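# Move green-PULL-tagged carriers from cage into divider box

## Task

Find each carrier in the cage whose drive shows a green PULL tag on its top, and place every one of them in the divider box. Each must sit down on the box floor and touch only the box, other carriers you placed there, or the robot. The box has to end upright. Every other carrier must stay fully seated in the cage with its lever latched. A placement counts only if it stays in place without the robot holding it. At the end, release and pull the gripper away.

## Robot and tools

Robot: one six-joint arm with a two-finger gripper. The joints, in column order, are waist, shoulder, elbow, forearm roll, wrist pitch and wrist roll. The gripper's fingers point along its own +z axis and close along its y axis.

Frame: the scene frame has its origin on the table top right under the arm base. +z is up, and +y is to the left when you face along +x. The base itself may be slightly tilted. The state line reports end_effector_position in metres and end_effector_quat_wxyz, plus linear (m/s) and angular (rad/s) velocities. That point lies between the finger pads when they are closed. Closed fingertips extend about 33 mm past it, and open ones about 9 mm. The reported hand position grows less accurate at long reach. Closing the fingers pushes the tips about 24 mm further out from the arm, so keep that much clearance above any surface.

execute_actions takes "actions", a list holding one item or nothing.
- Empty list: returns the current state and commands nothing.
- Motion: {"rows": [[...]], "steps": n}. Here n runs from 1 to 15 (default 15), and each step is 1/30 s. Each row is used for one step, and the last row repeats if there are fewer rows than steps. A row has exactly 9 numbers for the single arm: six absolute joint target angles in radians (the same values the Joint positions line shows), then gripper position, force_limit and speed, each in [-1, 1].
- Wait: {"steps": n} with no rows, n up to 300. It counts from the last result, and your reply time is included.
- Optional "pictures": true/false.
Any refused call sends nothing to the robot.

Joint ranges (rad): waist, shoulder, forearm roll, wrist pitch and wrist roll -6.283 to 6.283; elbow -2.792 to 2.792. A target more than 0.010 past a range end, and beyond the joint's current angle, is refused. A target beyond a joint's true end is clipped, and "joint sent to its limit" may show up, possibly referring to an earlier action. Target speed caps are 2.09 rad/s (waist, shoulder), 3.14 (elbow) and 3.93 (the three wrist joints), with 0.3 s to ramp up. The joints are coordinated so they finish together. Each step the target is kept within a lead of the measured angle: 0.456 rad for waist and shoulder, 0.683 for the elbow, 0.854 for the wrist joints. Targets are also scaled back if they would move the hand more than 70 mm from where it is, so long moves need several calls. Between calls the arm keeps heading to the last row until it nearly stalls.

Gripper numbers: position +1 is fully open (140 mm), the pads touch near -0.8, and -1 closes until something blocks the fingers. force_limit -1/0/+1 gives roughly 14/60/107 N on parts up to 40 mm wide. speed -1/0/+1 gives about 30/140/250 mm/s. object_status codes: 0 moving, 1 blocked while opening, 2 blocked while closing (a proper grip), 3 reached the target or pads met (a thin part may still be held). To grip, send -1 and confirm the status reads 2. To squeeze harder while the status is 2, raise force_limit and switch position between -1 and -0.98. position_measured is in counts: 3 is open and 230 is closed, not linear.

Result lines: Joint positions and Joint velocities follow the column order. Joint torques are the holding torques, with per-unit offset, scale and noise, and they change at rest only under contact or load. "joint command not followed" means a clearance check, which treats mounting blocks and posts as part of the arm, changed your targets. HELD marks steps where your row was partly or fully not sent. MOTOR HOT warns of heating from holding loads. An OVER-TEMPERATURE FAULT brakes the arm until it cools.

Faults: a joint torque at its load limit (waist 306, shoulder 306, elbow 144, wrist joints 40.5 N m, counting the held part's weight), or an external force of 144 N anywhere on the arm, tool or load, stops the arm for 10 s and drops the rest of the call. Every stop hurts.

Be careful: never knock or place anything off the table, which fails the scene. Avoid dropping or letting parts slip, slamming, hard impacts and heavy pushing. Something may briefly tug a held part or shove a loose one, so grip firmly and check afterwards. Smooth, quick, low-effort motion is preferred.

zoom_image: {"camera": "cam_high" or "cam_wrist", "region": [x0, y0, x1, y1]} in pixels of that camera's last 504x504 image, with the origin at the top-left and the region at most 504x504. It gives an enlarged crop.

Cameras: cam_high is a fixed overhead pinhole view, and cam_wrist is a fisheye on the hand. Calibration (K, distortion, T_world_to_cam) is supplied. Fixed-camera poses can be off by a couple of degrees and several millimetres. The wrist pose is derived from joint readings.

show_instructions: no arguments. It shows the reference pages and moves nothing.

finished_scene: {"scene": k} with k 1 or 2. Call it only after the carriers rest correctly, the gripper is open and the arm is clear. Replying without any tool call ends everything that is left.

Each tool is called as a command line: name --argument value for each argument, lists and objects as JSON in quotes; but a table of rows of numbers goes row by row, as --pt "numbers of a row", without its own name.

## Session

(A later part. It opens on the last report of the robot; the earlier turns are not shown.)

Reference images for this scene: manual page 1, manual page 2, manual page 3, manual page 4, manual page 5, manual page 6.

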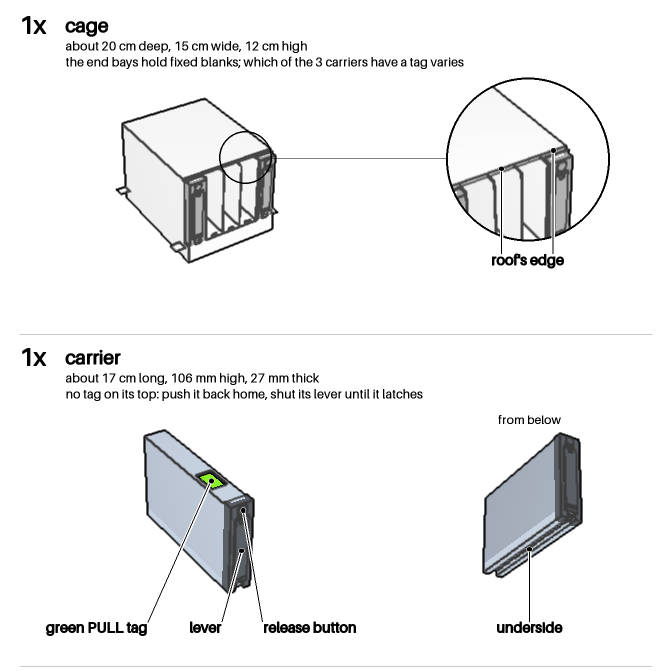

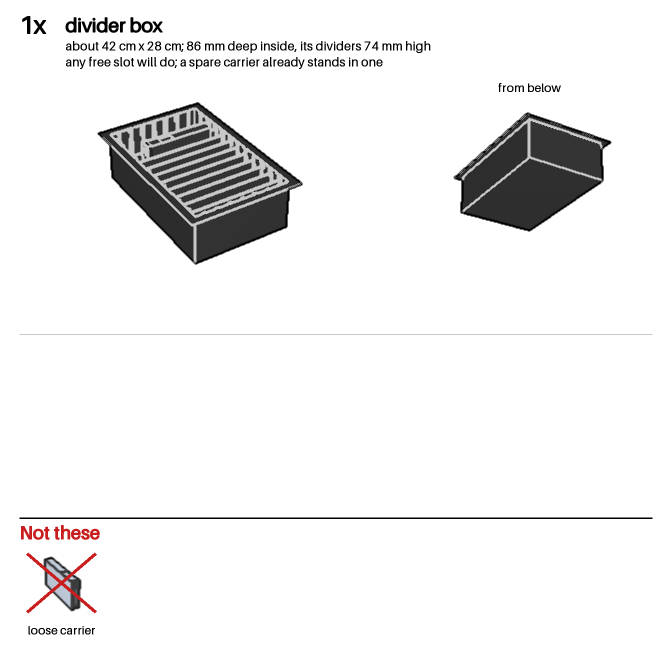

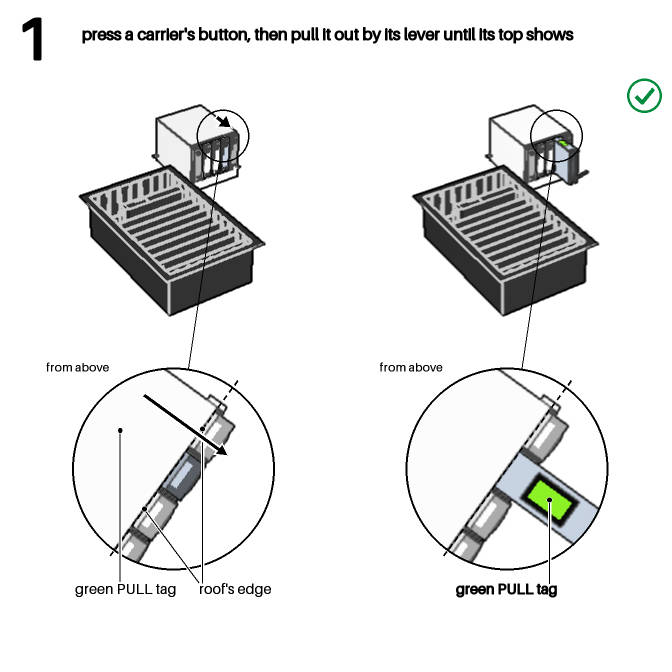

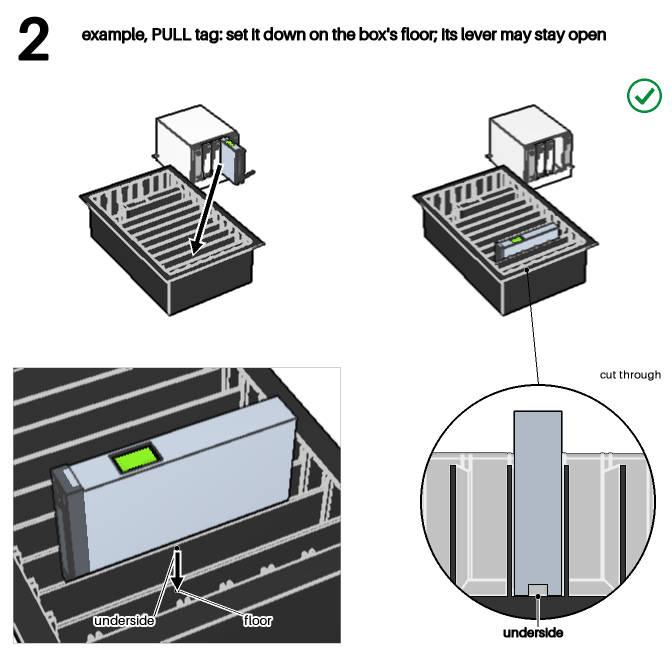

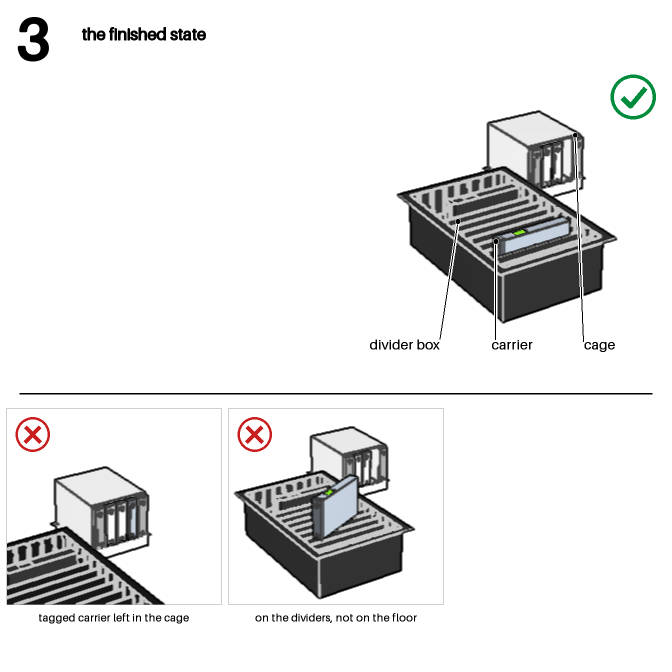

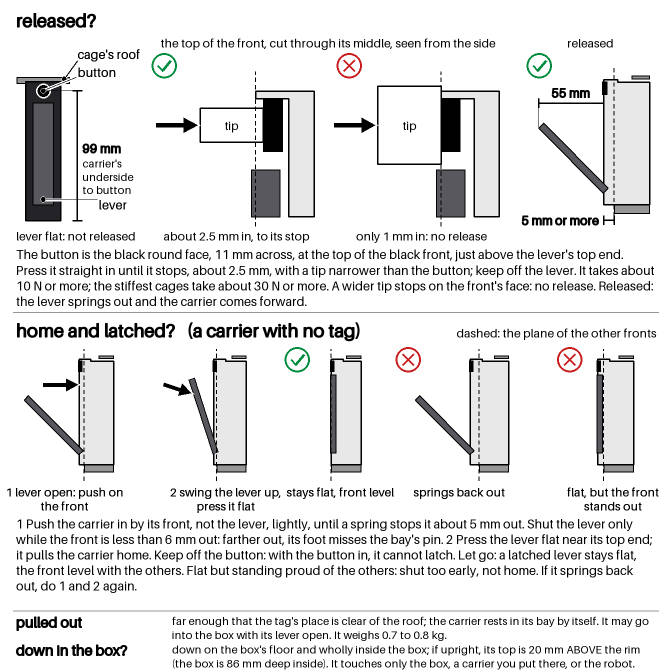

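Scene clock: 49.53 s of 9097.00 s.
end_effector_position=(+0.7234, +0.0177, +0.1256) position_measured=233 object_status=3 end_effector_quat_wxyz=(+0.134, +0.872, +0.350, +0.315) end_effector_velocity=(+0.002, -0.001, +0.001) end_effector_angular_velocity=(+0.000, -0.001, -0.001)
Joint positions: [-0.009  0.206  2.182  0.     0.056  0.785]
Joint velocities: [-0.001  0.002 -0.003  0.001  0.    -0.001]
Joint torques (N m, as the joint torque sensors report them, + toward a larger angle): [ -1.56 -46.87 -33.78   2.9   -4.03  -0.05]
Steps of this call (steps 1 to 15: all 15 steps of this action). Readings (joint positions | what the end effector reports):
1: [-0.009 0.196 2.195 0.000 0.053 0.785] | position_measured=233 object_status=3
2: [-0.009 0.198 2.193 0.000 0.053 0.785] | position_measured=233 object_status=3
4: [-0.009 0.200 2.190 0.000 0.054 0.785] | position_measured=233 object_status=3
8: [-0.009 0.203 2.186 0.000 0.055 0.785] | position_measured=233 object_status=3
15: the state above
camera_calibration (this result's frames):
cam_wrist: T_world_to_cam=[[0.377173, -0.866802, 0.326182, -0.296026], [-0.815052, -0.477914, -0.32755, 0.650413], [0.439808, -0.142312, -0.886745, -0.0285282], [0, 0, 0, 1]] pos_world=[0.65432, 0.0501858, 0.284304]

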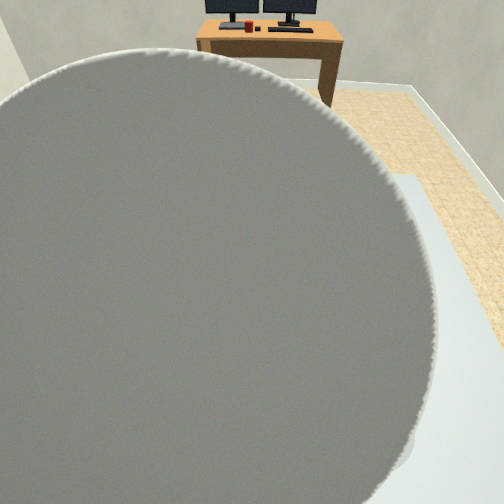

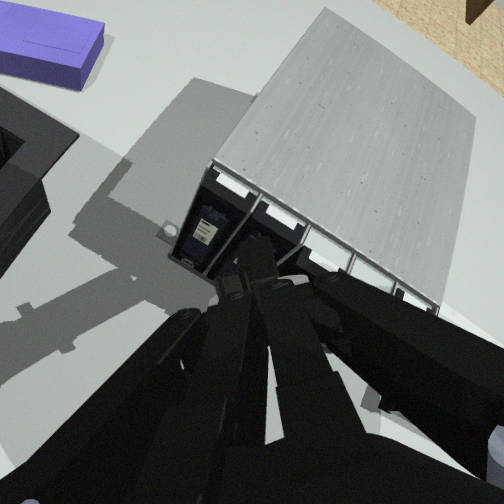

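execute_actions --actions '[{"rows":[[-0.0090,0.2064,2.1813,0,0.0561,0.785,-1,0,0],[-0.0090,0.2069,2.1807,0,0.0562,0.785,-1,0,0],[-0.0090,0.2074,2.1800,0,0.0564,0.785,-1,0,0],[-0.0090,0.2074,2.1800,0,0.0564,0.785,-1,0,0],[-0.0090,0.2074,2.1800,0,0.0564,0.785,-1,0,0],[-0.0090,0.2074,2.1800,0,0.0564,0.785,-1,0,0],[-0.0090,0.2048,2.1834,0,0.0556,0.785,-1,0,0],[-0.0090,0.2008,2.1888,0,0.0542,0.785,-1,0,0],[-0.0090,0.1967,2.1942,0,0.0529,0.785,-1,0,0],[-0.0090,0.1926,2.1996,0,0.0516,0.785,-1,0,0],[-0.0090,0.1872,2.2068,0,0.0498,0.785,-1,0,0],[-0.0090,0.1832,2.2121,0,0.0485,0.785,-1,0,0]],"steps":15}]' --pictures false

execute_actions --actions '[{"rows":[[-0.006,0.1963,1.9973,0,0.5964,1.2,-1,0,0],[-0.006,0.1963,1.9973,0,0.5964,1.2,-1,0,0],[-0.006,0.1963,1.9973,0,0.5964,1.2,-1,0,0],[-0.006,0.1963,1.9973,0,0.5964,1.2,-1,0,0],[-0.006,0.1963,1.9973,0,0.5964,1.2,-1,0,0],[-0.006,0.1963,1.9973,0,0.5964,1.2,-1,0,0],[-0.006,0.1963,1.9973,0,0.5964,1.2,-1,0,0],[-0.006,0.1963,1.9973,0,0.5964,1.2,-0.55,0,0],[-0.006,0.1963,1.9973,0,0.5964,1.2,-0.55,0,0],[-0.006,0.1963,1.9973,0,0.5964,1.2,-0.55,0,0],[-0.006,0.1963,1.9973,0,0.5964,1.2,-0.55,0,0],[-0.0035,0.3825,1.7601,0,0.9990,1.6081,-0.55,0,0]],"steps":15}]' --pictures false

execute_actions --actions '[{"steps":14}]'

zoom_image --camera "cam_wrist" --region '[180, 130, 400, 300]'

Scene clock: 59.77 s of 9097.00 s.
end_effector_position=(+0.7079, +0.0181, +0.1256) position_measured=233 object_status=3 end_effector_quat_wxyz=(+0.134, +0.872, +0.350, +0.315) end_effector_velocity=(-0.025, +0.000, -0.001) end_effector_angular_velocity=(+0.000, +0.000, -0.001)
Joint positions: [-0.009  0.185  2.21  -0.     0.049  0.785]
Joint velocities: [-0.001 -0.032  0.044  0.    -0.011 -0.   ]
Joint torques (N m, as the joint torque sensors report them, + toward a larger angle): [ -0.48 -40.44 -35.06   3.27  -2.11  -0.07]
Steps of this call (steps 1 to 15: the robot went on to your last target; steps 16 to 90: nothing new was sent; then 6.73 s passed at rest; steps 91 to 105: all 15 steps of this action). Readings (joint positions | what the end effector reports):
91: [-0.009 0.206 2.182 0.000 0.056 0.785] | position_measured=233 object_status=3
92: [-0.009 0.206 2.182 -0.000 0.056 0.785] | position_measured=233 object_status=3
94: [-0.009 0.207 2.181 -0.000 0.056 0.785] | position_measured=233 object_status=3
98: [-0.009 0.207 2.180 -0.000 0.056 0.785] | position_measured=233 object_status=3
105: the state above

Scene clock: 60.27 s of 9097.00 s.
end_effector_position=(+0.6900, +0.0209, +0.1504) position_measured=199 object_status=0 end_effector_quat_wxyz=(+0.020, +0.982, +0.130, +0.137) end_effector_velocity=(+0.019, +0.007, -0.042) end_effector_angular_velocity=(+0.466, +1.346, -1.528)
Joint positions: [-0.005  0.223  1.948 -0.     0.693  1.289]
Joint velocities: [ 0.01   0.567 -0.911  0.     1.696  1.602]
Joint torques (N m, as the joint torque sensors report them, + toward a larger angle): [ -7.98 -24.43 -41.36   4.78  -0.97  -0.3 ]
Steps of this call (steps 1 to 15: all 15 steps of this action). Readings (joint positions | what the end effector reports):
1: [-0.009 0.184 2.211 -0.000 0.049 0.785] | position_measured=233 object_status=3
2: [-0.009 0.184 2.209 -0.000 0.056 0.790] | position_measured=233 object_status=3
4: [-0.009 0.187 2.187 -0.000 0.111 0.833] | position_measured=233 object_status=3
8: [-0.007 0.193 2.080 -0.000 0.384 1.040] | position_measured=233 object_status=0
15: the state above

Scene clock: 60.73 s of 9097.00 s.
end_effector_position=(+0.7019, +0.0221, +0.1212) position_measured=199 object_status=3 end_effector_quat_wxyz=(-0.001, +1.000, -0.027, +0.000) end_effector_velocity=(+0.001, +0.000, +0.001) end_effector_angular_velocity=(+0.001, -0.002, -0.002)
Joint positions: [-0.003  0.383  1.76   0.     0.999  1.608]
Joint velocities: [-0.    -0.    -0.002  0.001  0.     0.001]
Joint torques (N m, as the joint torque sensors report them, + toward a larger angle): [ -1.46 -70.54 -33.59   3.7    0.07  -0.07]
Steps of this call (steps 1 to 14: the robot went on to your last target). Readings (joint positions | what the end effector reports):
1: [-0.005 0.246 1.913 -0.000 0.758 1.351] | position_measured=199 object_status=0
2: [-0.005 0.276 1.871 0.000 0.825 1.421] | position_measured=199 object_status=0
4: [-0.004 0.340 1.805 0.000 0.928 1.532] | position_measured=199 object_status=0
8: [-0.004 0.383 1.761 0.000 0.998 1.607] | position_measured=199 object_status=3
14: the state above
camera_calibration (this result's frames):
cam_wrist: T_world_to_cam=[[-0.295349, -0.955372, -0.0057742, 0.231547], [-0.921253, 0.283189, 0.266639, 0.619257], [-0.253104, 0.0840709, -0.963779, 0.468339], [0, 0, 0, 1]] pos_world=[0.757418, 0.00647313, 0.287595]

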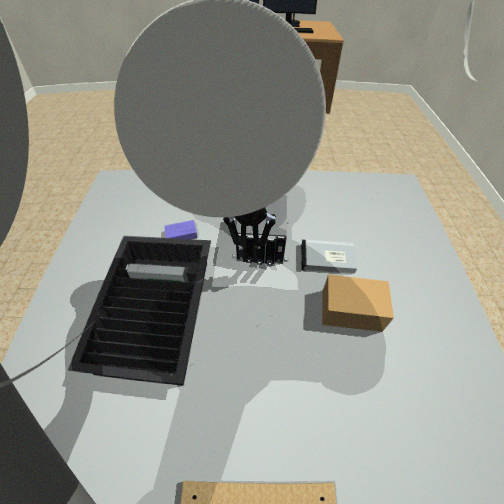

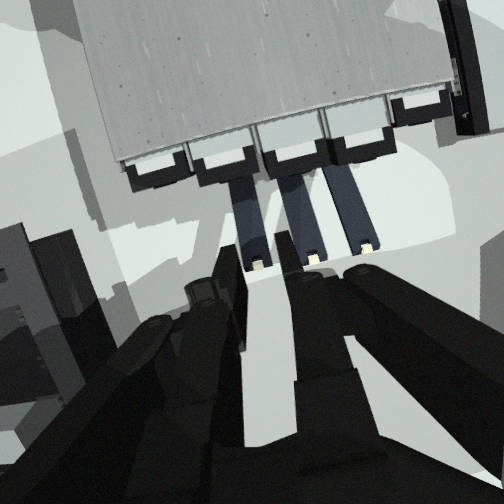

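Region (180, 130, 400, 300) of cam_wrist's 504x504 image, scaled by 2.291, with more detail than that image has; it fills the top 389 rows of this view, and the rest is white.

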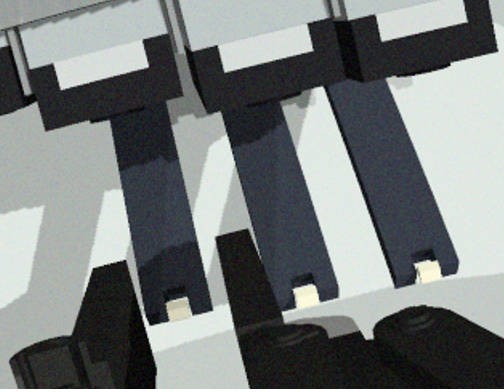

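execute_actions --actions '[{"rows":[[-0.0007,0.3825,1.7601,0,0.9990,1.6109,-0.55,0,-0.5],[-0.0007,0.3825,1.7601,0,0.9990,1.6109,-0.55,0,-0.5],[-0.0007,0.3850,1.7621,0,0.9945,1.6109,-0.55,0,-0.5],[-0.0007,0.3890,1.7654,0,0.9872,1.6109,-0.55,0,-0.5],[-0.0007,0.3940,1.7695,0,0.9781,1.6109,-0.55,0,-0.5],[-0.0007,0.3990,1.7735,0,0.9691,1.6109,-0.55,0,-0.5],[-0.0007,0.4040,1.7775,0,0.9601,1.6109,-0.55,0,-0.5],[-0.0007,0.4090,1.7815,0,0.9511,1.6109,-0.55,0,-0.5],[-0.0007,0.4140,1.7854,0,0.9422,1.6109,-0.55,0,-0.5],[-0.0007,0.4175,1.7881,0,0.9360,1.6109,-0.55,0,-0.5],[-0.0007,0.4195,1.7896,0,0.9325,1.6109,-0.55,0,-0.5]],"steps":15}]'

Scene clock: 66.13 s of 9097.00 s.
end_effector_position=(+0.7019, +0.0241, +0.0824) position_measured=199 object_status=3 end_effector_quat_wxyz=(-0.001, +1.000, -0.027, +0.000) end_effector_velocity=(+0.001, -0.000, -0.008) end_effector_angular_velocity=(+0.001, -0.005, -0.000)
Joint positions: [-0.001  0.419  1.789 -0.     0.933  1.611]
Joint velocities: [-0.001  0.008  0.006  0.001 -0.019 -0.001]
Joint torques (N m, as the joint torque sensors report them, + toward a larger angle): [ -1.24 -73.87 -34.1    3.7    0.66  -0.12]
Steps of this call (steps 1 to 30: the robot went on to your last target; steps 31 to 90: nothing new was sent; then 1.90 s passed at rest; steps 91 to 105: all 15 steps of this action). Readings (joint positions | what the end effector reports):
91: [-0.003 0.383 1.760 -0.000 0.999 1.608] | position_measured=199 object_status=3
92: [-0.003 0.382 1.760 -0.000 0.999 1.609] | position_measured=199 object_status=3
94: [-0.002 0.383 1.760 -0.000 0.998 1.610] | position_measured=199 object_status=3
98: [-0.001 0.397 1.771 -0.000 0.973 1.611] | position_measured=199 object_status=3
105: the state above
camera_calibration (this result's frames):
cam_wrist: T_world_to_cam=[[-0.295436, -0.955345, -0.00582936, 0.233299], [-0.921296, 0.283281, 0.266394, 0.629158], [-0.252847, 0.0840729, -0.963847, 0.430585], [0, 0, 0, 1]] pos_world=[0.757437, 0.00845189, 0.248774]

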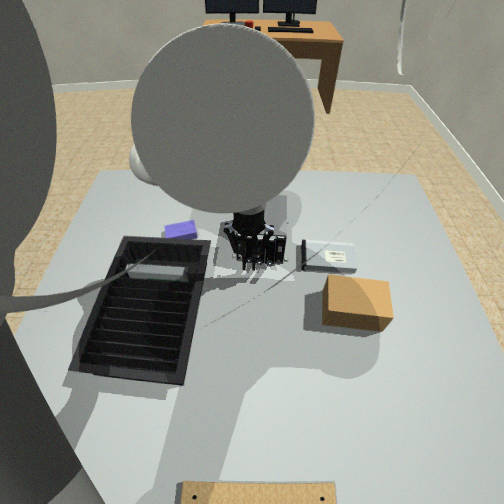

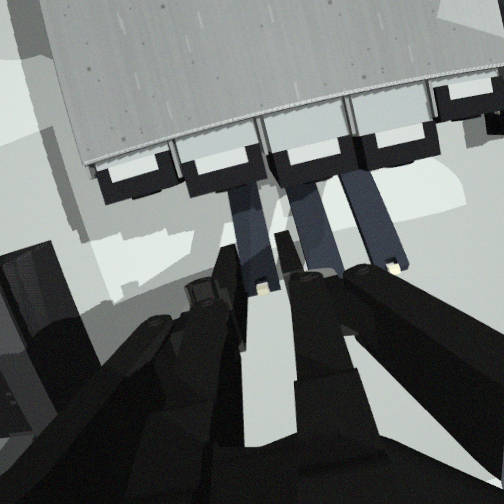

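execute_actions --actions '[{"rows":[[-0.0001,0.4195,1.7896,0,0.9325,1.6115,-1,0,-0.5]],"steps":9}]' --pictures false

execute_actions --actions '[{"rows":[[-0.0001,0.4186,1.7910,0,0.9320,1.6115,-1,0,-0.5],[0.0000,0.4160,1.7950,0,0.9306,1.6116,-1,0,-0.5],[0.0002,0.4120,1.8012,0,0.9284,1.6118,-1,0,-0.5],[0.0004,0.4070,1.8090,0,0.9256,1.6120,-1,0,-0.5],[0.0007,0.4020,1.8167,0,0.9229,1.6123,-1,0,-0.5],[0.0009,0.3970,1.8244,0,0.9202,1.6125,-1,0,-0.5],[0.0011,0.3920,1.8321,0,0.9175,1.6127,-1,0,-0.5],[0.0014,0.3870,1.8398,0,0.9148,1.6130,-1,0,-0.5],[0.0016,0.3820,1.8474,0,0.9122,1.6132,-1,0,-0.5],[0.0018,0.3775,1.8543,0,0.9098,1.6134,-1,0,-0.5],[0.0019,0.3748,1.8584,0,0.9084,1.6135,-1,0,-0.5],[0.0020,0.3734,1.8605,0,0.9077,1.6136,-1,0,-0.5]],"steps":15}]'

Scene clock: 68.93 s of 9097.00 s.
end_effector_position=(+0.7019, +0.0245, +0.0818) position_measured=210 object_status=0 end_effector_quat_wxyz=(-0.001, +1.000, -0.027, +0.000) end_effector_velocity=(+0.000, +0.001, +0.000) end_effector_angular_velocity=(+0.001, -0.001, -0.000)
Joint positions: [-0.     0.42   1.79  -0.     0.932  1.611]
Joint velocities: [ 0.001 -0.    -0.001  0.001  0.     0.   ]
Joint torques (N m, as the joint torque sensors report them, + toward a larger angle): [ -0.1  -70.39 -31.62   4.18  -0.33  -0.2 ]
Steps of this call (steps 1 to 15: the robot went on to your last target; steps 16 to 75: nothing new was sent; steps 76 to 84: all 9 steps of this action). Readings (joint positions | what the end effector reports):
76: [-0.001 0.420 1.790 -0.000 0.932 1.611] | position_measured=199 object_status=0
77: [-0.000 0.420 1.790 -0.000 0.932 1.611] | position_measured=200 object_status=0
79: [-0.000 0.420 1.790 -0.000 0.932 1.611] | position_measured=209 object_status=0
83: [-0.000 0.420 1.790 -0.000 0.932 1.611] | position_measured=210 object_status=0
84: the state above

Scene clock: 69.43 s of 9097.00 s.
end_effector_position=(+0.6676, +0.0264, +0.0817) position_measured=210 object_status=2 end_effector_quat_wxyz=(-0.001, +1.000, -0.027, +0.000) end_effector_velocity=(-0.010, -0.000, +0.000) end_effector_angular_velocity=(-0.000, -0.004, -0.001)
Joint positions: [ 0.002  0.374  1.859 -0.     0.908  1.614]
Joint velocities: [-0.    -0.016  0.023 -0.    -0.011  0.001]
Joint torques (N m, as the joint torque sensors report them, + toward a larger angle): [ -1.56 -66.48 -33.14   3.8    1.1    0.21]
Steps of this call (steps 1 to 15: all 15 steps of this action). Readings (joint positions | what the end effector reports):
1: [-0.000 0.420 1.790 -0.000 0.932 1.612] | position_measured=210 object_status=0
2: [-0.000 0.419 1.790 -0.000 0.932 1.612] | position_measured=210 object_status=0
4: [0.000 0.416 1.795 -0.000 0.930 1.612] | position_measured=210 object_status=0
8: [0.001 0.400 1.821 -0.000 0.922 1.612] | position_measured=210 object_status=2
15: the state above
camera_calibration (this result's frames):
cam_wrist: T_world_to_cam=[[-0.295411, -0.955353, -0.00578141, 0.225327], [-0.921258, 0.283255, 0.266552, 0.597002], [-0.253014, 0.0840686, -0.963803, 0.421235], [0, 0, 0, 1]] pos_world=[0.723135, 0.0107501, 0.248159]

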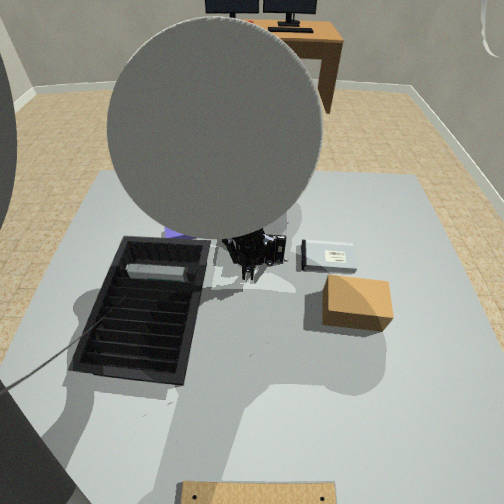

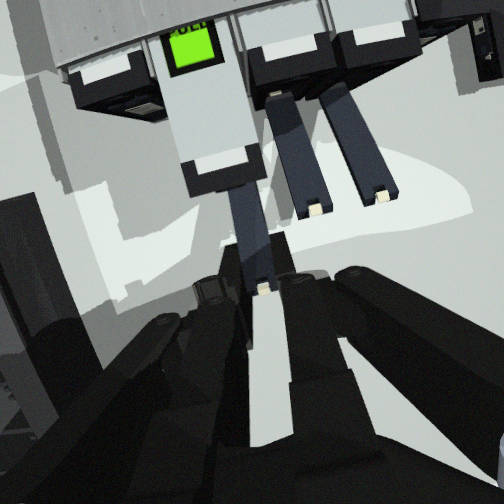

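execute_actions --actions '[{"rows":[[0.0021,0.3715,1.8634,0,0.9067,1.6137,-1,0,-0.5],[0.0023,0.3680,1.8686,0,0.9050,1.6139,-1,0,-0.5],[0.0025,0.3635,1.8754,0,0.9027,1.6141,-1,0,-0.5],[0.0027,0.3585,1.8829,0,0.9002,1.6143,-1,0,-0.5],[0.0030,0.3535,1.8904,0,0.8977,1.6146,-1,0,-0.5],[0.0033,0.3485,1.8978,0,0.8953,1.6149,-1,0,-0.5],[0.0035,0.3440,1.9045,0,0.8931,1.6151,-1,0,-0.5],[0.0037,0.3408,1.9093,0,0.8915,1.6153,-1,0,-0.5],[0.0038,0.3389,1.9121,0,0.8906,1.6154,-1,0,-0.5],[0.0038,0.3389,1.9121,0,0.8906,1.6154,-1,0,-0.5],[0.0038,0.3389,1.9121,0,0.8906,1.6154,-1,0,-0.5],[0.0038,0.3389,1.9121,0,0.8906,1.6154,-1,0,-0.5],[0.0038,0.3389,1.9121,0,0.8906,1.6154,-0.36,0,0]],"steps":15}]' --pictures false

execute_actions --actions '[{"rows":[[0.0038,0.3389,1.9121,0,0.8906,1.6154,-0.36,0,0],[0.0038,0.3389,1.9121,0,0.8906,1.6154,-0.36,0,0],[0.0038,0.3340,1.9084,0,0.8992,1.6154,-0.36,0,0],[0.0038,0.3270,1.9031,0,0.9115,1.6154,-0.36,0,0],[0.0038,0.3190,1.8971,0,0.9255,1.6154,-0.36,0,0],[0.0038,0.3110,1.8910,0,0.9396,1.6154,-0.36,0,0],[0.0038,0.3040,1.8857,0,0.9519,1.6154,-0.36,0,0],[0.0038,0.2984,1.8815,0,0.9617,1.6154,-0.36,0,0],[0.0035,0.3040,1.8736,0,0.9640,1.6151,-0.36,0,0],[0.0030,0.3140,1.8594,0,0.9682,1.6146,-0.36,0,0],[0.0025,0.3250,1.8439,0,0.9727,1.6141,-0.36,0,0],[0.0019,0.3362,1.8280,0,0.9774,1.6135,-0.36,0,0]],"steps":15}]' --pictures false

execute_actions --actions '[{"steps":5}]'

Scene clock: 75.70 s of 9097.00 s.
end_effector_position=(+0.6411, +0.0279, +0.0818) position_measured=202 object_status=0 end_effector_quat_wxyz=(-0.001, +1.000, -0.027, +0.000) end_effector_velocity=(-0.001, +0.000, +0.001) end_effector_angular_velocity=(-0.000, -0.002, +0.000)
Joint positions: [0.004 0.339 1.912 0.    0.891 1.615]
Joint velocities: [ 0.    -0.003  0.002 -0.    -0.002 -0.   ]
Joint torques (N m, as the joint torque sensors report them, + toward a larger angle): [ -1.47 -66.56 -31.31   3.4    0.35  -0.17]
Steps of this call (steps 1 to 15: the robot went on to your last target; steps 16 to 90: nothing new was sent; then 2.77 s passed at rest; steps 91 to 105: all 15 steps of this action). Readings (joint positions | what the end effector reports):
91: [0.002 0.373 1.861 0.000 0.908 1.614] | position_measured=210 object_status=2
92: [0.002 0.373 1.862 0.000 0.907 1.614] | position_measured=210 object_status=2
94: [0.002 0.368 1.868 0.000 0.905 1.614] | position_measured=210 object_status=2
98: [0.003 0.351 1.894 0.000 0.897 1.615] | position_measured=210 object_status=2
105: the state above

Scene clock: 76.20 s of 9097.00 s.
end_effector_position=(+0.6655, +0.0266, +0.1212) position_measured=174 object_status=3 end_effector_quat_wxyz=(-0.001, +1.000, -0.027, +0.000) end_effector_velocity=(+0.075, -0.006, -0.001) end_effector_angular_velocity=(-0.001, +0.007, +0.000)
Joint positions: [0.002 0.332 1.834 0.    0.975 1.614]
Joint velocities: [-0.008  0.108 -0.153 -0.001  0.052 -0.007]
Joint torques (N m, as the joint torque sensors report them, + toward a larger angle): [  2.45 -78.62 -28.39   3.14   0.96  -0.21]
Steps of this call (steps 1 to 15: all 15 steps of this action). Readings (joint positions | what the end effector reports):
1: [0.004 0.339 1.912 0.000 0.891 1.615] | position_measured=192 object_status=0
2: [0.004 0.339 1.912 0.000 0.891 1.615] | position_measured=185 object_status=0
4: [0.004 0.337 1.912 0.000 0.893 1.615] | position_measured=174 object_status=0
8: [0.004 0.316 1.895 0.000 0.931 1.615] | position_measured=174 object_status=0
15: the state above

Scene clock: 76.37 s of 9097.00 s.
end_effector_position=(+0.6682, +0.0263, +0.1213) position_measured=174 object_status=3 end_effector_quat_wxyz=(-0.001, +1.000, -0.027, +0.000) end_effector_velocity=(+0.002, -0.001, -0.000) end_effector_angular_velocity=(+0.000, +0.000, -0.001)
Joint positions: [0.002 0.336 1.828 0.    0.977 1.614]
Joint velocities: [-0.001  0.002 -0.003  0.     0.001  0.   ]
Joint torques (N m, as the joint torque sensors report them, + toward a larger angle): [ -2.08 -64.83 -32.06   3.81  -0.21  -0.05]
Steps of this call (steps 1 to 5: the robot went on to your last target). Readings (joint positions | what the end effector reports):
1: [0.002 0.335 1.830 0.000 0.977 1.614] | position_measured=174 object_status=3
2: [0.002 0.335 1.829 0.000 0.977 1.614] | position_measured=174 object_status=3
4: [0.002 0.336 1.828 0.000 0.977 1.614] | position_measured=174 object_status=3
5: the state above
camera_calibration (this result's frames):
cam_wrist: T_world_to_cam=[[-0.29541, -0.955353, -0.00584688, 0.225674], [-0.921286, 0.283245, 0.266464, 0.587019], [-0.252911, 0.0841029, -0.963827, 0.459475], [0, 0, 0, 1]] pos_world=[0.723686, 0.0106845, 0.287754]

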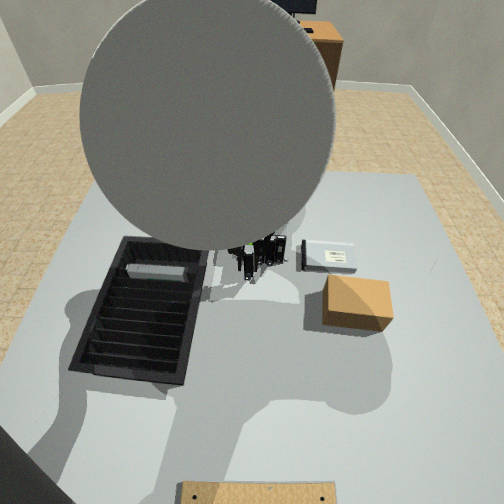

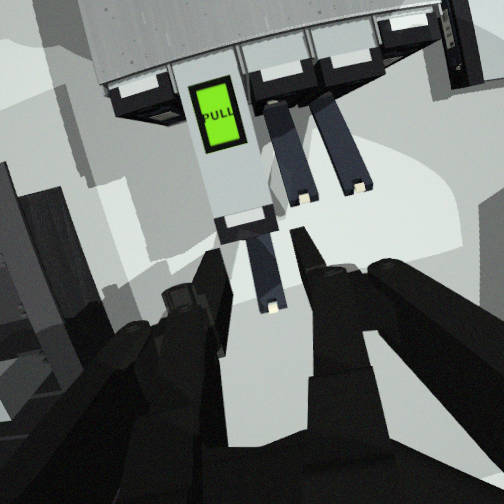

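execute_actions --actions '[{"rows":[[0.0017,0.3406,1.8215,0,0.9795,1.6133,-0.36,0,0],[0.0014,0.3472,1.8118,0,0.9826,1.6130,-0.36,0,0],[0.0011,0.3555,1.7997,0,0.9864,1.6127,-0.36,0,0],[0.0007,0.3638,1.7875,0,0.9903,1.6123,-0.36,0,0],[0.0004,0.3721,1.7754,0,0.9941,1.6120,-0.36,0,0],[0.0000,0.3804,1.7632,0,0.9980,1.6116,-0.36,0,0],[-0.0003,0.3887,1.7507,0,1.0022,1.6113,-0.36,0,0],[-0.0007,0.3970,1.7382,0,1.0064,1.6109,-0.36,0,0],[-0.0010,0.4053,1.7256,0,1.0107,1.6106,-0.36,0,0],[-0.0013,0.4122,1.7151,0,1.0143,1.6103,-0.36,0,0],[-0.0015,0.4177,1.7067,0,1.0172,1.6101,-0.36,0,0]],"steps":15}]' --pictures false

execute_actions --actions '[{"steps":4}]'

zoom_image --camera "cam_wrist" --region '[180, 170, 360, 350]'

Scene clock: 80.67 s of 9097.00 s.
end_effector_position=(+0.7267, +0.0231, +0.1214) position_measured=174 object_status=3 end_effector_quat_wxyz=(-0.001, +1.000, -0.027, +0.000) end_effector_velocity=(+0.014, -0.000, +0.001) end_effector_angular_velocity=(-0.001, +0.002, +0.002)
Joint positions: [-0.001  0.417  1.708 -0.     1.017  1.61 ]
Joint velocities: [ 0.001  0.02  -0.032 -0.001  0.014 -0.001]
Joint torques (N m, as the joint torque sensors report them, + toward a larger angle): [  0.63 -78.87 -32.09   3.71   0.25  -0.04]
Steps of this call (steps 1 to 15: the robot went on to your last target; steps 16 to 90: nothing new was sent; then 0.80 s passed at rest; steps 91 to 105: all 15 steps of this action). Readings (joint positions | what the end effector reports):
91: [0.002 0.336 1.828 -0.000 0.977 1.613] | position_measured=174 object_status=3
92: [0.002 0.338 1.826 -0.000 0.978 1.613] | position_measured=174 object_status=3
94: [0.002 0.346 1.814 -0.000 0.982 1.613] | position_measured=174 object_status=3
98: [0.000 0.375 1.771 -0.000 0.995 1.612] | position_measured=174 object_status=3
105: the state above

Scene clock: 80.80 s of 9097.00 s.
end_effector_position=(+0.7274, +0.0231, +0.1214) position_measured=174 object_status=3 end_effector_quat_wxyz=(-0.001, +1.000, -0.027, +0.000) end_effector_velocity=(+0.001, +0.000, +0.000) end_effector_angular_velocity=(+0.000, -0.001, -0.001)
Joint positions: [-0.001  0.418  1.707 -0.     1.017  1.61 ]
Joint velocities: [ 0.     0.001 -0.003  0.     0.001  0.001]
Joint torques (N m, as the joint torque sensors report them, + toward a larger angle): [ -1.86 -73.15 -34.25   3.64   0.07  -0.09]
Steps of this call (steps 1 to 4: the robot went on to your last target). Readings (joint positions | what the end effector reports):
1: [-0.001 0.417 1.708 -0.000 1.017 1.610] | position_measured=174 object_status=3
2: [-0.001 0.417 1.707 -0.000 1.017 1.610] | position_measured=174 object_status=3
4: the state above
camera_calibration (this result's frames):
cam_wrist: T_world_to_cam=[[-0.295396, -0.955358, -0.00578305, 0.240033], [-0.92129, 0.283249, 0.26645, 0.642424], [-0.252917, 0.084036, -0.963831, 0.474817], [0, 0, 0, 1]] pos_world=[0.782853, 0.00744995, 0.287858]

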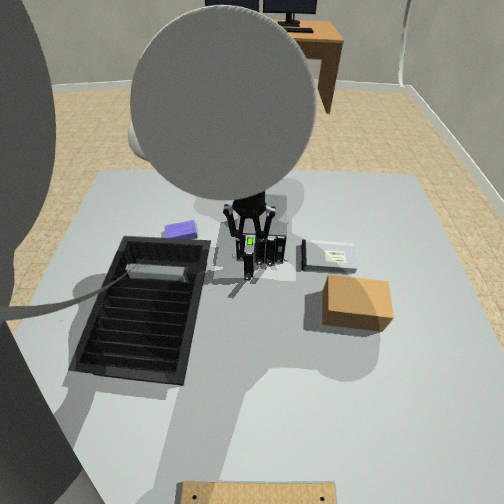

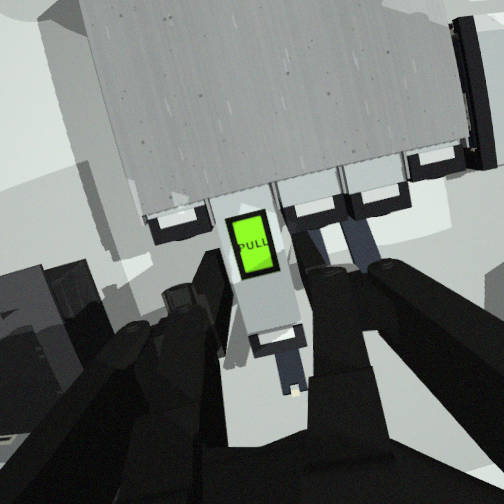

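Region (180, 170, 360, 350) of cam_wrist's 504x504 image, scaled by 2.800, with more detail than that image has.

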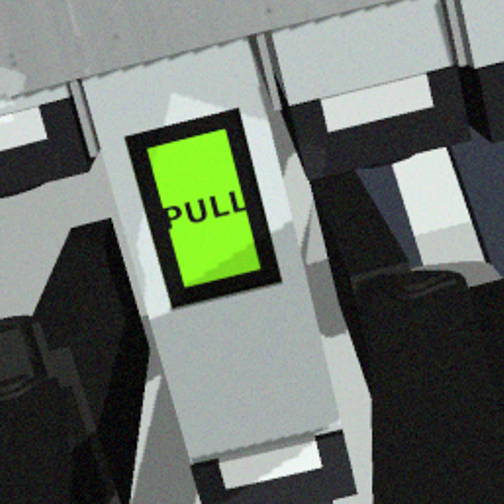

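Close gently and check torques.

execute_actions --actions '[{"rows":[[-0.0015,0.4177,1.7067,0,1.0172,1.6101,-1,1,-0.6]],"steps":14}]' --pictures false

Scene clock: 81.80 s of 9097.00 s.
end_effector_position=(+0.7275, +0.0230, +0.1215) position_measured=197 object_status=0 end_effector_quat_wxyz=(-0.001, +1.000, -0.027, +0.000) end_effector_velocity=(+0.000, -0.001, +0.000) end_effector_angular_velocity=(+0.000, -0.000, -0.001)
Joint positions: [-0.002  0.418  1.707 -0.     1.017  1.61 ]
Joint velocities: [-0.001  0.    -0.     0.     0.    -0.   ]
Joint torques (N m, as the joint torque sensors report them, + toward a larger angle): [  3.38 -62.06 -28.85   4.79  -1.56  -0.82]
Steps of this call (steps 1 to 15: the robot went on to your last target; step 16: nothing new was sent; steps 17 to 30: all 14 steps of this action). Readings (joint positions | what the end effector reports):
17: [-0.001 0.418 1.707 -0.000 1.017 1.610] | position_measured=174 object_status=0
18: [-0.001 0.418 1.707 -0.000 1.017 1.610] | position_measured=175 object_status=0
20: [-0.002 0.418 1.707 -0.000 1.017 1.610] | position_measured=183 object_status=0
24: [-0.002 0.418 1.707 -0.000 1.017 1.610] | position_measured=194 object_status=0
30: the state above

execute_actions --actions '[{"rows":[[-0.0017,0.4171,1.7062,0,1.0183,1.6135,-1,1,-0.6]],"steps":8}]' --pictures false

Scene clock: 83.33 s of 9097.00 s.
end_effector_position=(+0.7272, +0.0231, +0.1217) position_measured=197 object_status=2 end_effector_quat_wxyz=(-0.001, +1.000, -0.029, -0.000) end_effector_velocity=(-0.000, +0.001, +0.001) end_effector_angular_velocity=(-0.000, -0.000, +0.001)
Joint positions: [-0.002  0.417  1.707  0.     1.018  1.613]
Joint velocities: [ 0.002 -0.001  0.    -0.     0.001  0.001]
Joint torques (N m, as the joint torque sensors report them, + toward a larger angle): [ -0.48 -75.67 -34.24   4.     0.38  -0.3 ]
Steps of this call (steps 1 to 15: the robot went on to your last target; steps 16 to 38: nothing new was sent; steps 39 to 46: all 8 steps of this action). Readings (joint positions | what the end effector reports):
39: [-0.002 0.418 1.707 0.000 1.017 1.610] | position_measured=197 object_status=2
40: [-0.002 0.418 1.707 0.000 1.017 1.611] | position_measured=197 object_status=2
42: [-0.002 0.418 1.707 0.000 1.018 1.613] | position_measured=197 object_status=2
46: the state above

execute_actions --actions '[{"rows":[[-0.0017,0.4161,1.7077,0,1.0178,1.6139,-1,1,-0.6],[-0.0016,0.4143,1.7104,0,1.0169,1.6140,-1,1,-0.6],[-0.0015,0.4116,1.7146,0,1.0154,1.6141,-1,1,-0.6],[-0.0013,0.4081,1.7199,0,1.0136,1.6143,-1,1,-0.6],[-0.0012,0.4047,1.7251,0,1.0118,1.6144,-1,1,-0.6],[-0.0010,0.4012,1.7304,0,1.0100,1.6146,-1,1,-0.6],[-0.0009,0.3978,1.7356,0,1.0082,1.6147,-1,1,-0.6],[-0.0007,0.3943,1.7409,0,1.0064,1.6149,-1,1,-0.6],[-0.0006,0.3909,1.7461,0,1.0046,1.6150,-1,1,-0.6],[-0.0004,0.3874,1.7513,0,1.0029,1.6152,-1,1,-0.6],[-0.0003,0.3846,1.7555,0,1.0015,1.6153,-1,1,-0.6],[-0.0001,0.3819,1.7596,0,1.0001,1.6155,-1,1,-0.6],[0.0000,0.3798,1.7627,0,0.9991,1.6156,-1,1,-0.6]],"steps":15}]' --pictures false

execute_actions --actions '[{"steps":4}]' --pictures false

Scene clock: 87.37 s of 9097.00 s.
end_effector_position=(+0.7016, +0.0244, +0.1220) position_measured=197 object_status=2 end_effector_quat_wxyz=(-0.001, +1.000, -0.029, +0.000) end_effector_velocity=(-0.027, +0.002, +0.000) end_effector_angular_velocity=(-0.000, -0.001, +0.001)
Joint positions: [-0.     0.381  1.76  -0.     1.     1.616]
Joint velocities: [ 0.002 -0.038  0.056 -0.    -0.019  0.002]
Joint torques (N m, as the joint torque sensors report them, + toward a larger angle): [ -1.67 -70.32 -39.99   3.79  -0.59  -0.33]
Steps of this call (steps 1 to 15: the robot went on to your last target; steps 16 to 90: nothing new was sent; then 0.53 s passed at rest; steps 91 to 105: all 15 steps of this action). Readings (joint positions | what the end effector reports):
91: [-0.002 0.417 1.706 -0.000 1.018 1.614] | position_measured=197 object_status=2
92: [-0.002 0.417 1.706 -0.000 1.018 1.614] | position_measured=197 object_status=2
94: [-0.002 0.414 1.710 -0.000 1.017 1.614] | position_measured=197 object_status=2
98: [-0.001 0.403 1.728 -0.000 1.011 1.615] | position_measured=197 object_status=2
105: the state above

Scene clock: 87.50 s of 9097.00 s.
end_effector_position=(+0.7005, +0.0245, +0.1220) position_measured=197 object_status=2 end_effector_quat_wxyz=(-0.001, +1.000, -0.029, +0.000) end_effector_velocity=(-0.001, -0.001, -0.000) end_effector_angular_velocity=(+0.000, +0.000, -0.002)
Joint positions: [-0.     0.38   1.763 -0.     0.999  1.616]
Joint velocities: [-0.002 -0.002  0.003 -0.    -0.001 -0.   ]
Joint torques (N m, as the joint torque sensors report them, + toward a larger angle): [ -1.34 -75.08 -38.28   3.61  -0.05  -0.07]
Steps of this call (steps 1 to 4: the robot went on to your last target). Readings (joint positions | what the end effector reports):
1: [-0.000 0.381 1.761 -0.000 1.000 1.616] | position_measured=197 object_status=2
2: [-0.000 0.380 1.762 -0.000 0.999 1.616] | position_measured=197 object_status=2
4: the state above

execute_actions --actions '[{"rows":[[0.0001,0.3770,1.7668,0,0.9978,1.6157,-1,1,-0.6],[0.0004,0.3715,1.7749,0,0.9952,1.6160,-1,1,-0.6],[0.0007,0.3639,1.7861,0,0.9916,1.6163,-1,1,-0.6],[0.0012,0.3545,1.8000,0,0.9871,1.6168,-1,1,-0.6],[0.0016,0.3450,1.8138,0,0.9828,1.6172,-1,1,-0.6],[0.0021,0.3356,1.8275,0,0.9785,1.6177,-1,1,-0.6],[0.0025,0.3270,1.8398,0,0.9748,1.6181,-1,1,-0.6],[0.0030,0.3184,1.8520,0,0.9712,1.6186,-1,1,-0.6],[0.0035,0.3099,1.8642,0,0.9675,1.6191,-1,1,-0.6],[0.0039,0.3013,1.8763,0,0.9640,1.6195,-1,1,-0.6],[0.0044,0.2927,1.8883,0,0.9606,1.6200,-1,1,-0.6],[0.0049,0.2845,1.9000,0,0.9571,1.6205,-1,1,-0.6],[0.0053,0.2770,1.9107,0,0.9539,1.6209,-1,1,-0.6],[0.0056,0.2715,1.9185,0,0.9516,1.6212,-1,1,-0.6],[0.0058,0.2682,1.9232,0,0.9502,1.6214,-1,1,-0.6]],"steps":15}]' --pictures false

execute_actions --actions '[{"steps":5}]'

Scene clock: 93.53 s of 9097.00 s.
end_effector_position=(+0.6302, +0.0286, +0.1217) position_measured=197 object_status=2 end_effector_quat_wxyz=(-0.001, +1.000, -0.029, +0.000) end_effector_velocity=(-0.159, +0.009, -0.003) end_effector_angular_velocity=(-0.001, -0.000, +0.002)
Joint positions: [ 0.005  0.283  1.902 -0.     0.957  1.621]
Joint velocities: [ 0.013 -0.218  0.307 -0.001 -0.09   0.012]
Joint torques (N m, as the joint torque sensors report them, + toward a larger angle): [ -5.5  -61.24 -39.57   3.8    0.    -0.11]
Steps of this call (steps 1 to 15: the robot went on to your last target; steps 16 to 90: nothing new was sent; then 2.53 s passed at rest; steps 91 to 105: all 15 steps of this action). Readings (joint positions | what the end effector reports):
91: [0.000 0.380 1.763 -0.000 0.999 1.616] | position_measured=197 object_status=2
92: [0.000 0.379 1.764 -0.000 0.999 1.616] | position_measured=197 object_status=2
94: [0.000 0.372 1.774 -0.000 0.995 1.616] | position_measured=197 object_status=2
98: [0.002 0.342 1.818 -0.000 0.982 1.617] | position_measured=197 object_status=2
105: the state above

Scene clock: 93.70 s of 9097.00 s.
end_effector_position=(+0.6196, +0.0292, +0.1214) position_measured=197 object_status=2 end_effector_quat_wxyz=(-0.001, +1.000, -0.029, +0.000) end_effector_velocity=(-0.005, -0.001, -0.000) end_effector_angular_velocity=(+0.000, -0.000, -0.002)
Joint positions: [ 0.006  0.269  1.923 -0.     0.95   1.621]
Joint velocities: [-0.001 -0.007  0.01   0.    -0.003  0.   ]
Joint torques (N m, as the joint torque sensors report them, + toward a larger angle): [ -1.94 -61.64 -34.91   3.7    0.51   0.03]
Steps of this call (steps 1 to 5: the robot went on to your last target). Readings (joint positions | what the end effector reports):
1: [0.005 0.276 1.911 -0.000 0.954 1.621] | position_measured=197 object_status=2
2: [0.006 0.272 1.918 -0.000 0.952 1.621] | position_measured=197 object_status=2
4: [0.006 0.269 1.922 -0.000 0.951 1.621] | position_measured=197 object_status=2
5: the state above
camera_calibration (this result's frames):
cam_wrist: T_world_to_cam=[[-0.299256, -0.954155, -0.00582766, 0.216468], [-0.920149, 0.286963, 0.266417, 0.54064], [-0.252531, 0.0850892, -0.96384, 0.446725], [0, 0, 0, 1]] pos_world=[0.675061, 0.0133886, 0.287797]

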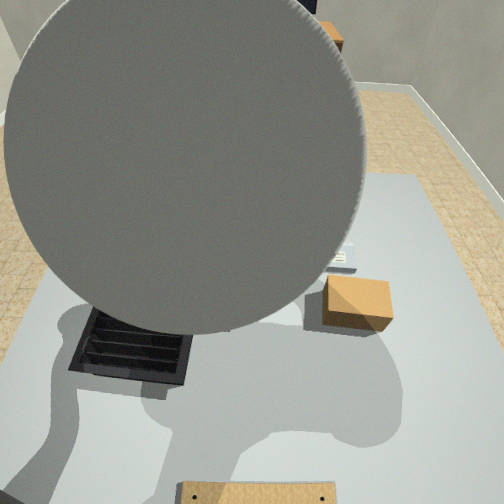

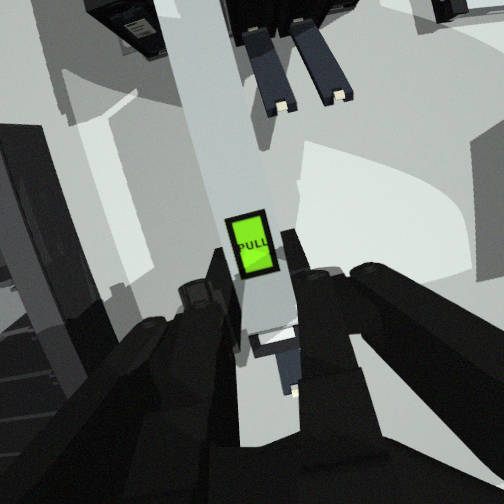

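execute_actions --actions '[{"rows":[[0.0058,0.2660,1.9212,0,0.9544,1.6214,-1,1,-0.6],[0.0058,0.2615,1.9170,0,0.9631,1.6214,-1,1,-0.6],[0.0058,0.2550,1.9105,0,0.9761,1.6214,-1,1,-0.6],[0.0058,0.2470,1.9020,0,0.9926,1.6214,-1,1,-0.6],[0.0058,0.2385,1.8930,0,1.0101,1.6214,-1,1,-0.6],[0.0058,0.2300,1.8835,0,1.0281,1.6214,-1,1,-0.6],[0.0058,0.2215,1.8735,0,1.0466,1.6214,-1,1,-0.6],[0.0058,0.2130,1.8635,0,1.0651,1.6214,-1,1,-0.6],[0.0058,0.2050,1.8530,0,1.0836,1.6214,-1,1,-0.6],[0.0058,0.1970,1.8425,0,1.1021,1.6214,-1,1,-0.6],[0.0058,0.1895,1.8320,0,1.1201,1.6214,-1,1,-0.6],[0.0058,0.1825,1.8220,0,1.1371,1.6214,-1,1,-0.6],[0.0058,0.1765,1.8135,0,1.1516,1.6214,-1,1,-0.6],[0.010,0.1722,1.8075,0,1.1619,1.60,-1,1,-0.6],[0.020,0.1702,1.8046,0,1.1668,1.56,-1,1,-0.6]],"steps":15}]' --pictures false

execute_actions --actions '[{"rows":[[0.035,0.1712,1.8034,0,1.1670,1.51,-1,1,-0.6],[0.052,0.1725,1.8017,0,1.1674,1.46,-1,1,-0.6],[0.070,0.1740,1.8000,0,1.1676,1.405,-1,1,-0.6],[0.090,0.1756,1.7980,0,1.1680,1.345,-1,1,-0.6],[0.110,0.1772,1.7960,0,1.1684,1.285,-1,1,-0.6],[0.130,0.1788,1.7940,0,1.1688,1.225,-1,1,-0.6],[0.150,0.1804,1.7920,0,1.1692,1.165,-1,1,-0.6],[0.170,0.1820,1.7900,0,1.1696,1.105,-1,1,-0.6],[0.190,0.1836,1.7881,0,1.1699,1.045,-1,1,-0.6],[0.210,0.1852,1.7861,0,1.1703,0.985,-1,1,-0.6],[0.230,0.1868,1.7841,0,1.1707,0.925,-1,1,-0.6],[0.250,0.1884,1.7821,0,1.1711,0.865,-1,1,-0.6],[0.270,0.1900,1.7802,0,1.1714,0.805,-1,1,-0.6],[0.290,0.1916,1.7782,0,1.1718,0.745,-1,1,-0.6],[0.310,0.1932,1.7762,0,1.1722,0.69,-1,1,-0.6]],"steps":15}]' --pictures false

execute_actions --actions '[{"rows":[[0.330,0.1950,1.7742,0,1.1724,0.635,-1,1,-0.6],[0.348,0.1965,1.7724,0,1.1727,0.585,-1,1,-0.6],[0.364,0.1978,1.7708,0,1.1730,0.54,-1,1,-0.6],[0.378,0.1990,1.7694,0,1.1732,0.50,-1,1,-0.6],[0.388,0.1998,1.7684,0,1.1734,0.475,-1,1,-0.6],[0.396,0.2004,1.7677,0,1.1735,0.4526,-1,1,-0.6]],"steps":15}]'

Scene clock: 100.37 s of 9097.00 s.
end_effector_position=(+0.6200, +0.0294, +0.2241) position_measured=197 object_status=2 end_effector_quat_wxyz=(-0.001, +1.000, -0.028, +0.000) end_effector_velocity=(-0.007, +0.022, +0.239) end_effector_angular_velocity=(-0.000, -0.007, +0.211)
Joint positions: [0.006 0.182 1.821 0.    1.138 1.62 ]
Joint velocities: [ 0.036 -0.18  -0.252 -0.     0.425 -0.175]
Joint torques (N m, as the joint torque sensors report them, + toward a larger angle): [  1.73 -51.76 -34.76   3.58  -0.31   0.57]
Steps of this call (steps 1 to 30: the robot went on to your last target; steps 31 to 90: nothing new was sent; then 3.17 s passed at rest; steps 91 to 105: all 15 steps of this action). Readings (joint positions | what the end effector reports):
91: [0.006 0.268 1.923 0.000 0.950 1.621] | position_measured=197 object_status=2
92: [0.006 0.267 1.923 0.000 0.951 1.621] | position_measured=197 object_status=2
94: [0.006 0.262 1.918 0.000 0.963 1.621] | position_measured=197 object_status=2
98: [0.006 0.236 1.890 0.000 1.016 1.621] | position_measured=197 object_status=2
105: the state above

Scene clock: 100.87 s of 9097.00 s.
end_effector_position=(+0.6083, +0.1662, +0.2403) position_measured=197 object_status=2 end_effector_quat_wxyz=(-0.001, +0.911, +0.411, +0.001) end_effector_velocity=(-0.067, +0.359, +0.000) end_effector_angular_velocity=(-0.001, -0.003, +2.305)
Joint positions: [0.227 0.186 1.784 0.    1.171 0.936]
Joint velocities: [ 0.58   0.047 -0.057 -0.     0.011 -1.725]
Joint torques (N m, as the joint torque sensors report them, + toward a larger angle): [ -1.68 -59.38 -41.05   4.08   0.47  -0.12]
Steps of this call (steps 1 to 15: all 15 steps of this action). Readings (joint positions | what the end effector reports):
1: [0.009 0.177 1.814 0.000 1.149 1.607] | position_measured=197 object_status=2
2: [0.015 0.174 1.810 0.000 1.156 1.583] | position_measured=197 object_status=2
4: [0.035 0.173 1.805 0.000 1.163 1.516] | position_measured=197 object_status=2
8: [0.095 0.175 1.798 0.000 1.168 1.330] | position_measured=197 object_status=2
15: the state above

Scene clock: 101.37 s of 9097.00 s.
end_effector_position=(+0.5799, +0.2697, +0.2403) position_measured=197 object_status=2 end_effector_quat_wxyz=(-0.001, +0.732, +0.682, +0.001) end_effector_velocity=(+0.000, +0.001, +0.000) end_effector_angular_velocity=(+0.001, -0.000, +0.005)
Joint positions: [0.396 0.2   1.768 0.    1.173 0.453]
Joint velocities: [ 0.001  0.    -0.001  0.001  0.    -0.004]
Joint torques (N m, as the joint torque sensors report them, + toward a larger angle): [  3.05 -61.37 -41.4    4.23   0.03  -0.26]
Steps of this call (steps 1 to 15: all 15 steps of this action). Readings (joint positions | what the end effector reports):
1: [0.246 0.188 1.783 0.000 1.171 0.877] | position_measured=197 object_status=2
2: [0.266 0.190 1.781 0.000 1.171 0.819] | position_measured=197 object_status=2
4: [0.306 0.193 1.777 0.000 1.172 0.705] | position_measured=197 object_status=2
8: [0.374 0.199 1.770 0.000 1.173 0.514] | position_measured=197 object_status=2
15: the state above
camera_calibration (this result's frames):
cam_wrist: T_world_to_cam=[[0.950436, -0.310889, -0.00438494, -0.463853], [-0.298705, -0.916921, 0.264633, 0.36817], [-0.0862923, -0.250207, -0.964339, 0.524987], [0, 0, 0, 1]] pos_world=[0.596139, 0.324731, 0.406801]

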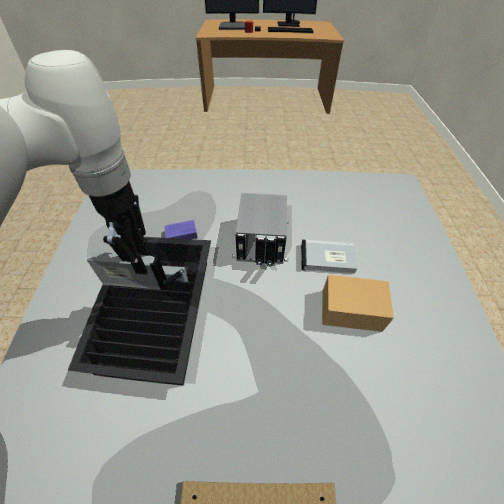

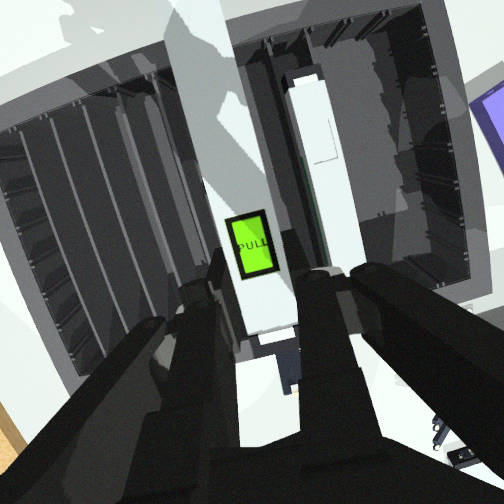

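zoom_image --camera "cam_wrist" --region '[200, 0, 380, 270]'

zoom_image --camera "cam_wrist" --region '[60, 40, 240, 310]'

Region (200, 0, 380, 270) of cam_wrist's 504x504 image, scaled by 1.867, with more detail than that image has.

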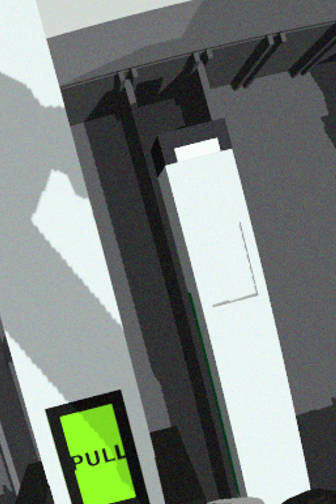

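Region (60, 40, 240, 310) of cam_wrist's 504x504 image, scaled by 1.867, with more detail than that image has.

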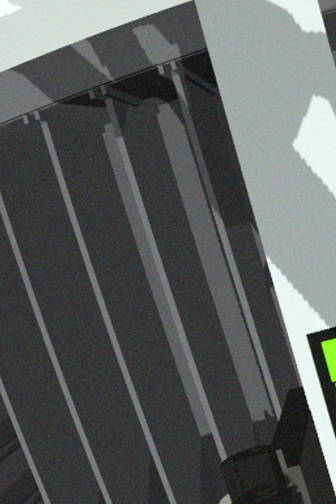

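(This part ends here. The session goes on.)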